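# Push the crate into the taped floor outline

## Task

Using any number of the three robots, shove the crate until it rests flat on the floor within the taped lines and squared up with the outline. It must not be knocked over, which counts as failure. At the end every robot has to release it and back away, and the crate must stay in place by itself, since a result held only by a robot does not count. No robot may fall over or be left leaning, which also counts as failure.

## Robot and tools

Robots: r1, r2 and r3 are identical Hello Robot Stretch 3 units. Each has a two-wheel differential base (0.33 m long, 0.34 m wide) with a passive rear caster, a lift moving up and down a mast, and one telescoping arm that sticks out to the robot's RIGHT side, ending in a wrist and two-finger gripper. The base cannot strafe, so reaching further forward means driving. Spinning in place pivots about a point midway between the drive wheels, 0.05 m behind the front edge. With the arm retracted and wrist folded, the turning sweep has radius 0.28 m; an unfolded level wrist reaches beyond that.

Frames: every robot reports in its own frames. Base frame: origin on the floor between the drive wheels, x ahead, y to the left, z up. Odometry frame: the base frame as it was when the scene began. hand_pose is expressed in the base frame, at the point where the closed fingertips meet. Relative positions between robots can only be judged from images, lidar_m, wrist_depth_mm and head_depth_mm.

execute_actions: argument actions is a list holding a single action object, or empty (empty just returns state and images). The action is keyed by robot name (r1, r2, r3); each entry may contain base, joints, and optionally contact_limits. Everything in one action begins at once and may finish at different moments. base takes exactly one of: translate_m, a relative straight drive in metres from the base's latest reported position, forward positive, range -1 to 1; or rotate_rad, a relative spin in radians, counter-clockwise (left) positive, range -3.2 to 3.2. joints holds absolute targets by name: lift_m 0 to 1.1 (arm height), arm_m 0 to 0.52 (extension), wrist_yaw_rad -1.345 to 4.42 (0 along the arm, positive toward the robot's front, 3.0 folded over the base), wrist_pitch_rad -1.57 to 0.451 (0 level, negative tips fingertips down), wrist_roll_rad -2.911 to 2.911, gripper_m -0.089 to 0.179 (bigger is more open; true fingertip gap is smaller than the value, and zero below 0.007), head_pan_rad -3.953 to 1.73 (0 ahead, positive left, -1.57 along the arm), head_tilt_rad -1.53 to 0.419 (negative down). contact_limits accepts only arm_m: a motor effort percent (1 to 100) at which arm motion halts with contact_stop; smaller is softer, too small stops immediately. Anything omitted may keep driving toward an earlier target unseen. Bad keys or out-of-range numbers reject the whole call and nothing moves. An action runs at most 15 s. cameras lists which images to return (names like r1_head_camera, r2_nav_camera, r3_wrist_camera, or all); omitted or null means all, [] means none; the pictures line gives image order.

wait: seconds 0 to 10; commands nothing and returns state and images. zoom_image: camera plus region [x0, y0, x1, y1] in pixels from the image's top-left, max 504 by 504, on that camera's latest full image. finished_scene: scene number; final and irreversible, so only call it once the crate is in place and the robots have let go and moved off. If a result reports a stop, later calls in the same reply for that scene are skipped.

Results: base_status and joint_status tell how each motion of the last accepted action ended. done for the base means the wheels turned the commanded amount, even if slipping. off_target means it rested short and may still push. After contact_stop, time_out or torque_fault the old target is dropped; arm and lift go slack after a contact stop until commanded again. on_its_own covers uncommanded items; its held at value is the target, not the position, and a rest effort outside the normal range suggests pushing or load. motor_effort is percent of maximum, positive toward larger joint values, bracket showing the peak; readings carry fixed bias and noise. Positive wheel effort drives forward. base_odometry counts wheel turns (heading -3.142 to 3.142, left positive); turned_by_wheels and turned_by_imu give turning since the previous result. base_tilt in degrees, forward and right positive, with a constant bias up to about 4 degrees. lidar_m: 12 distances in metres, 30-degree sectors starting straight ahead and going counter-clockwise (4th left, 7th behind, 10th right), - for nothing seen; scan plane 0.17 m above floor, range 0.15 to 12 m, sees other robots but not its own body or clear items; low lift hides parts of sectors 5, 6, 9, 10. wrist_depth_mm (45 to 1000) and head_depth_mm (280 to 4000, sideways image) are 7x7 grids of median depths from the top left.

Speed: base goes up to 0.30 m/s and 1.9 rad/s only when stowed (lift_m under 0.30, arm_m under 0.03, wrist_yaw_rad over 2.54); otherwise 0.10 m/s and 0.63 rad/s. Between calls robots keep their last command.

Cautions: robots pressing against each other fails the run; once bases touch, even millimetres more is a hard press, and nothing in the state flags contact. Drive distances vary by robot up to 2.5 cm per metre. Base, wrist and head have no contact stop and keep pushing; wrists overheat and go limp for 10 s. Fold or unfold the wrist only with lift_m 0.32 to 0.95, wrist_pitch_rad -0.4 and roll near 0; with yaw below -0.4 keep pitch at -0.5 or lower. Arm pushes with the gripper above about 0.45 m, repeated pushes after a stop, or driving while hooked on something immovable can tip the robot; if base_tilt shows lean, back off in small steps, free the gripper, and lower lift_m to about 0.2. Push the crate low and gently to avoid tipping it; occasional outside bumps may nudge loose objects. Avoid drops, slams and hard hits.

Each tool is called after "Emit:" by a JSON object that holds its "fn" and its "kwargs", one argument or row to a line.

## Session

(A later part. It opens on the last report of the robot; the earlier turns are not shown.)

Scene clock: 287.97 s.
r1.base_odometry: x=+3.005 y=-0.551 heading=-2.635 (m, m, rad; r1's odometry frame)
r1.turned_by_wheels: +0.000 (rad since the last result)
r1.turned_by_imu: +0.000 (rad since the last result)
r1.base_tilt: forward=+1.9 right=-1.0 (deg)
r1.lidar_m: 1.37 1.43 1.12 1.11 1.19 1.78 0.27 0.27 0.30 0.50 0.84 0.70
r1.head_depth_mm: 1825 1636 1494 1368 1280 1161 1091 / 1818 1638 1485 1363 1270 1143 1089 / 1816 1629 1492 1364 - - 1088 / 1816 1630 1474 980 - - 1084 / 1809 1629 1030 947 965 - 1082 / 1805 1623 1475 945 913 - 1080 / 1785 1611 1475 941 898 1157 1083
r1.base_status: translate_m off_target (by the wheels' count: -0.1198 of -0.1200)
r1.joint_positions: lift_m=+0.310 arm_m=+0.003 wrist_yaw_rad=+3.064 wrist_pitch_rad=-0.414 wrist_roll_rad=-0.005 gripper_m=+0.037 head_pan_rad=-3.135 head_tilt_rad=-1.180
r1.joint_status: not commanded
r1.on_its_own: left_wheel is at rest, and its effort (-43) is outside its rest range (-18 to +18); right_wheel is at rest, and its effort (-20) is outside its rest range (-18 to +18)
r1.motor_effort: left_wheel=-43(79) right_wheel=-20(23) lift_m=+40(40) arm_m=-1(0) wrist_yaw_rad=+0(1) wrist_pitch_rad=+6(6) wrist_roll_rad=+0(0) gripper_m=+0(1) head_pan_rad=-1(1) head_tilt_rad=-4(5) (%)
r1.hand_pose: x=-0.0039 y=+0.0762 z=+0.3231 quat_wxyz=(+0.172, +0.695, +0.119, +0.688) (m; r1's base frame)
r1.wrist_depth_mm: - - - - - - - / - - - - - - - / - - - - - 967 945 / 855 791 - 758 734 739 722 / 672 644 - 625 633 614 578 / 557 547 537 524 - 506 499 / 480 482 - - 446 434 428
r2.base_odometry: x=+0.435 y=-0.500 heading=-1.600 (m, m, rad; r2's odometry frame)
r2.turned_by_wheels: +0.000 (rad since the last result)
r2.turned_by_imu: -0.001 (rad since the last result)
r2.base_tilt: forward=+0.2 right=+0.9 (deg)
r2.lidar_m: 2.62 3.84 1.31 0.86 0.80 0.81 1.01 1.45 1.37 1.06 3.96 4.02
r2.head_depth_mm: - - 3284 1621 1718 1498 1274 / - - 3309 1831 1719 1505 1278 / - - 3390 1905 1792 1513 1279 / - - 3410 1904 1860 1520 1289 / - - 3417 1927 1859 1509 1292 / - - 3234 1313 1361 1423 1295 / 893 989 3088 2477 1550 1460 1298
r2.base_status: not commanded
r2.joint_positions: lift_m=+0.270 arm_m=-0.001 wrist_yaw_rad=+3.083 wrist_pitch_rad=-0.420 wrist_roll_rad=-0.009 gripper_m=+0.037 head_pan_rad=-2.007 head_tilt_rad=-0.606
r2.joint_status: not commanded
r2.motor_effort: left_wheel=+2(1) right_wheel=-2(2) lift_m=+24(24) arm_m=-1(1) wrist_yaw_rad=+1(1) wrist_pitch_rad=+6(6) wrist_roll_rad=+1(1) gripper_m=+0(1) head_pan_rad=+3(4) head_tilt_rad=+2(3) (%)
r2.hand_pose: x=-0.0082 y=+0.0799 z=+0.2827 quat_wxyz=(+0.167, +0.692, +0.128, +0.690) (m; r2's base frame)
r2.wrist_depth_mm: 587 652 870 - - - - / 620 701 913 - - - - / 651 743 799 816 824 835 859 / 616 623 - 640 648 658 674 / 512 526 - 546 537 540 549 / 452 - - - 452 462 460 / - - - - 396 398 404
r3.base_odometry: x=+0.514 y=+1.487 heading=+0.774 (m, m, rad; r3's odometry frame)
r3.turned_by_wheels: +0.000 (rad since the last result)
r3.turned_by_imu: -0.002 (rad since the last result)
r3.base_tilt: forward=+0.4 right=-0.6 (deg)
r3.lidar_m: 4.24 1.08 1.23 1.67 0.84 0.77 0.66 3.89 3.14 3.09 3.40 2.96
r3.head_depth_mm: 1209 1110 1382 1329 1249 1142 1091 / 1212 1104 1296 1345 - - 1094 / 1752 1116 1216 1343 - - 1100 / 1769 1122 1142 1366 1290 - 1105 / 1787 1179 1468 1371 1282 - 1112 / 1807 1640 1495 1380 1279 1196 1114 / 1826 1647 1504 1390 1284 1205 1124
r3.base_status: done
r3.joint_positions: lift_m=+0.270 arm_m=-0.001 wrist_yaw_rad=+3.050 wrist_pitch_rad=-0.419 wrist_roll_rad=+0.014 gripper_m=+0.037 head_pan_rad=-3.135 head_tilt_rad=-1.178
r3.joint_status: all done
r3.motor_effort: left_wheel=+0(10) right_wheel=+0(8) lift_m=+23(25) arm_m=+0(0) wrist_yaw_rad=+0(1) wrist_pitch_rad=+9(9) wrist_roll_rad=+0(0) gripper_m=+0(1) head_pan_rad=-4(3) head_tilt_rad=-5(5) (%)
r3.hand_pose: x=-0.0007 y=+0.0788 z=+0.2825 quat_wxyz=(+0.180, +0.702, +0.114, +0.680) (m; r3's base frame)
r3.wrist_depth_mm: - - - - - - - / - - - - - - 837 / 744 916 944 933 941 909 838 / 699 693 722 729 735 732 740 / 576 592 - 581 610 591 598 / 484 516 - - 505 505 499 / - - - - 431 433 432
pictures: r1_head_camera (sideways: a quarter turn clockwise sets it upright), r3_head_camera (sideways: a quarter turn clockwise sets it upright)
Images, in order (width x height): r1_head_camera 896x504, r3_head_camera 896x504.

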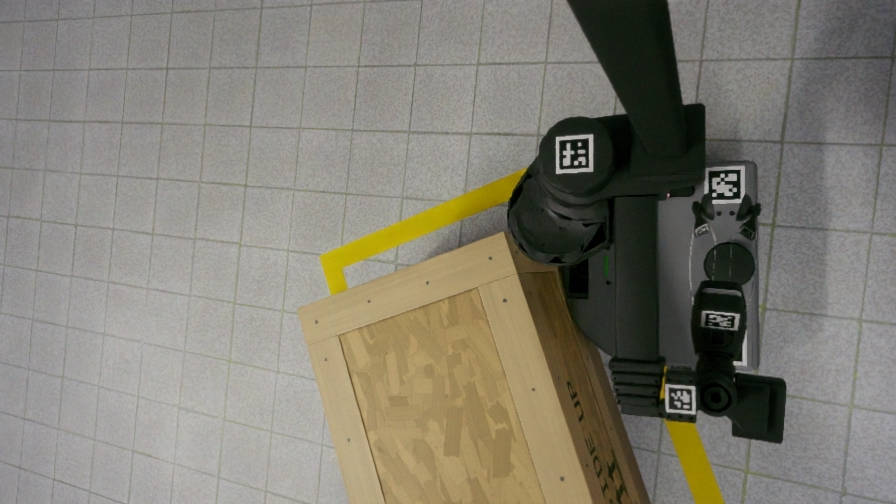

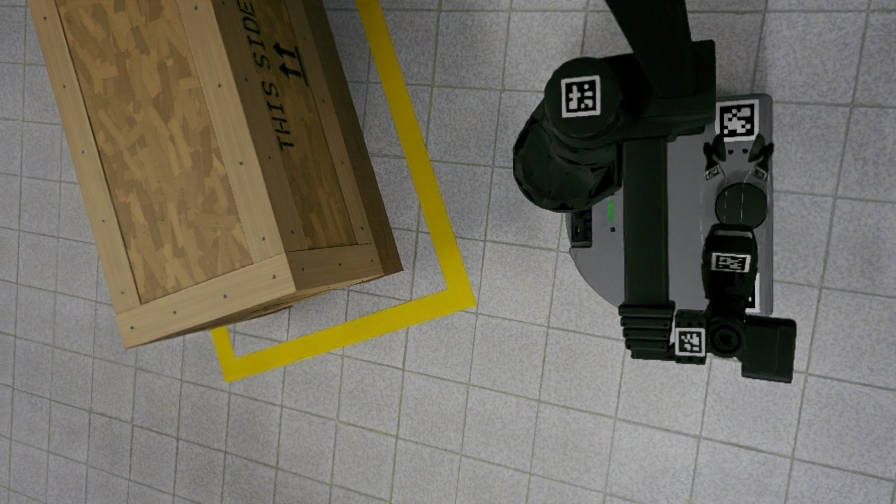

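Emit:
{"fn": "execute_actions", "kwargs": {
  "actions": [
    {"r1":{"base":{"translate_m":0.45},"joints":{"lift_m":0.27}},"r3":{"base":{"translate_m":0.1}}}
  ],
  "cameras": ["r1_head_camera","r3_head_camera"]
}}

Scene clock: 294.57 s.
r1.base_odometry: x=+2.612 y=-0.769 heading=-2.634 (m, m, rad; r1's odometry frame)
r1.turned_by_wheels: +0.000 (rad since the last result)
r1.turned_by_imu: -0.001 (rad since the last result)
r1.base_tilt: forward=+1.8 right=-1.0 (deg)
r1.lidar_m: 0.93 1.01 1.08 1.06 1.14 1.70 0.70 0.69 0.78 3.67 0.50 3.33
r1.head_depth_mm: 1824 1637 1498 1364 1285 1158 1092 / 1815 1638 1487 1365 1268 1153 1090 / 1813 1635 1483 1365 - - 1088 / 1816 1608 1347 1356 - - 1085 / 1803 1136 1158 1358 1277 - 1086 / 1798 1137 1085 1336 1247 1155 1083 / 1807 1131 1065 1316 1247 1157 1079
r1.base_status: done
r1.joint_positions: lift_m=+0.270 arm_m=+0.003 wrist_yaw_rad=+3.064 wrist_pitch_rad=-0.414 wrist_roll_rad=-0.005 gripper_m=+0.037 head_pan_rad=-3.135 head_tilt_rad=-1.180
r1.joint_status: all done
r1.motor_effort: left_wheel=+2(34) right_wheel=+0(14) lift_m=+22(33) arm_m=-1(1) wrist_yaw_rad=-1(1) wrist_pitch_rad=+6(6) wrist_roll_rad=+0(0) gripper_m=+0(0) head_pan_rad=-1(1) head_tilt_rad=-4(4) (%)
r1.hand_pose: x=-0.0039 y=+0.0762 z=+0.2838 quat_wxyz=(+0.172, +0.695, +0.119, +0.688) (m; r1's base frame)
r1.wrist_depth_mm: - - - 960 957 956 956 / - - - - - - - / - - - 933 892 873 849 / 761 747 - 710 697 688 653 / 623 597 - 576 582 547 540 / 507 496 505 - - 464 451 / 434 - - - 405 398 387
r2.base_odometry: x=+0.435 y=-0.500 heading=-1.600 (m, m, rad; r2's odometry frame)
r2.turned_by_wheels: +0.000 (rad since the last result)
r2.turned_by_imu: -0.001 (rad since the last result)
r2.base_tilt: forward=+0.2 right=+0.9 (deg)
r2.lidar_m: 2.63 3.82 1.31 0.86 0.80 0.81 1.01 1.00 0.93 0.98 3.96 4.02
r2.head_depth_mm: - - 3300 1805 1238 1425 1270 / - - 3321 1884 1524 1357 1280 / - - 3342 1905 1291 1398 1284 / - - 3383 1907 1794 1524 1285 / - - 3367 1935 1863 1528 1289 / - - 3420 2442 1281 1359 1287 / - - 995 2180 1508 1356 1299
r2.base_status: not commanded
r2.joint_positions: lift_m=+0.270 arm_m=-0.001 wrist_yaw_rad=+3.083 wrist_pitch_rad=-0.420 wrist_roll_rad=-0.009 gripper_m=+0.037 head_pan_rad=-2.007 head_tilt_rad=-0.606
r2.joint_status: not commanded
r2.motor_effort: left_wheel=+1(1) right_wheel=-1(2) lift_m=+24(24) arm_m=-1(2) wrist_yaw_rad=+0(1) wrist_pitch_rad=+6(6) wrist_roll_rad=+1(1) gripper_m=+0(1) head_pan_rad=+4(4) head_tilt_rad=+2(2) (%)
r2.hand_pose: x=-0.0082 y=+0.0799 z=+0.2827 quat_wxyz=(+0.167, +0.692, +0.128, +0.690) (m; r2's base frame)
r2.wrist_depth_mm: 579 651 855 - - - - / 621 709 926 - - - - / 647 733 799 799 829 841 846 / 614 622 - 645 650 660 667 / 514 521 - 544 538 542 547 / 449 - - - 454 464 463 / - - - - 392 400 402
r3.base_odometry: x=+0.586 y=+1.557 heading=+0.774 (m, m, rad; r3's odometry frame)
r3.turned_by_wheels: +0.000 (rad since the last result)
r3.turned_by_imu: -0.001 (rad since the last result)
r3.base_tilt: forward=+0.4 right=-0.6 (deg)
r3.lidar_m: 4.18 1.03 1.01 1.65 0.64 0.88 0.76 3.90 3.16 3.11 3.41 2.87
r3.head_depth_mm: 1213 1161 1429 1335 1248 1139 1089 / 1213 1139 1408 1340 - - 1097 / 1220 1136 1392 1350 - - 1098 / 1231 1125 1330 1369 1293 - 1105 / 1783 1558 1484 1375 1281 - 1109 / 1810 1631 1491 1381 1277 1195 1120 / 1816 1656 1511 1392 1291 1204 1126
r3.base_status: done
r3.joint_positions: lift_m=+0.270 arm_m=-0.001 wrist_yaw_rad=+3.050 wrist_pitch_rad=-0.419 wrist_roll_rad=+0.014 gripper_m=+0.037 head_pan_rad=-3.135 head_tilt_rad=-1.178
r3.joint_status: not commanded
r3.motor_effort: left_wheel=+0(12) right_wheel=+0(9) lift_m=+23(22) arm_m=+0(0) wrist_yaw_rad=+0(0) wrist_pitch_rad=+9(9) wrist_roll_rad=+0(0) gripper_m=-1(1) head_pan_rad=-3(4) head_tilt_rad=-5(5) (%)
r3.hand_pose: x=-0.0007 y=+0.0788 z=+0.2825 quat_wxyz=(+0.180, +0.702, +0.114, +0.680) (m; r3's base frame)
r3.wrist_depth_mm: - - - - - - - / - 756 - - - 880 - / 555 558 911 929 927 877 920 / 594 580 699 722 731 735 735 / 576 577 - 581 618 593 606 / 488 507 - - 501 498 500 / - - - - 428 428 434
pictures: r1_head_camera (sideways: a quarter turn clockwise sets it upright), r3_head_camera (sideways: a quarter turn clockwise sets it upright)
Images, in order (width x height): r1_head_camera 896x504, r3_head_camera 896x504.

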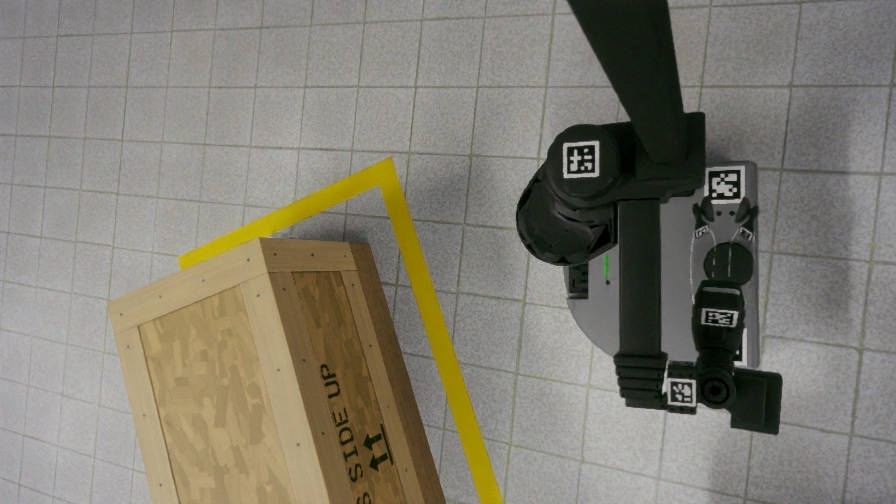

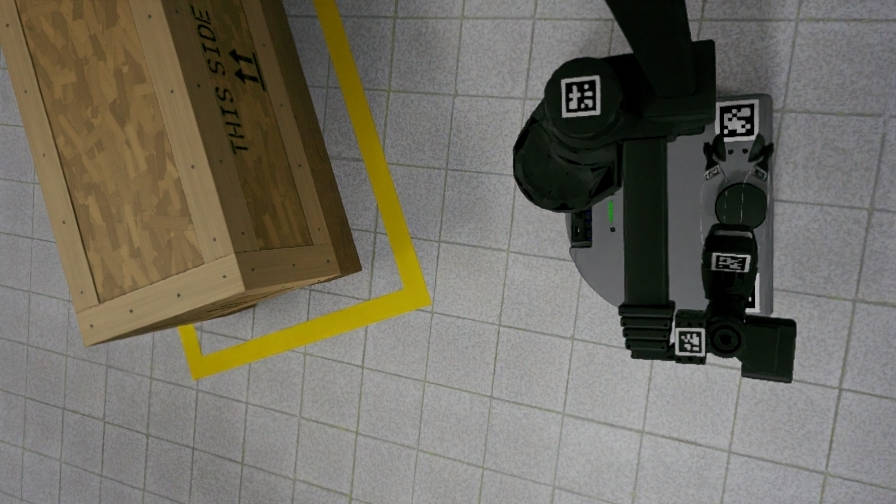

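Emit:
{"fn": "finished_scene", "kwargs": {
  "scene": 2
}}

The scene is finished: the task was done.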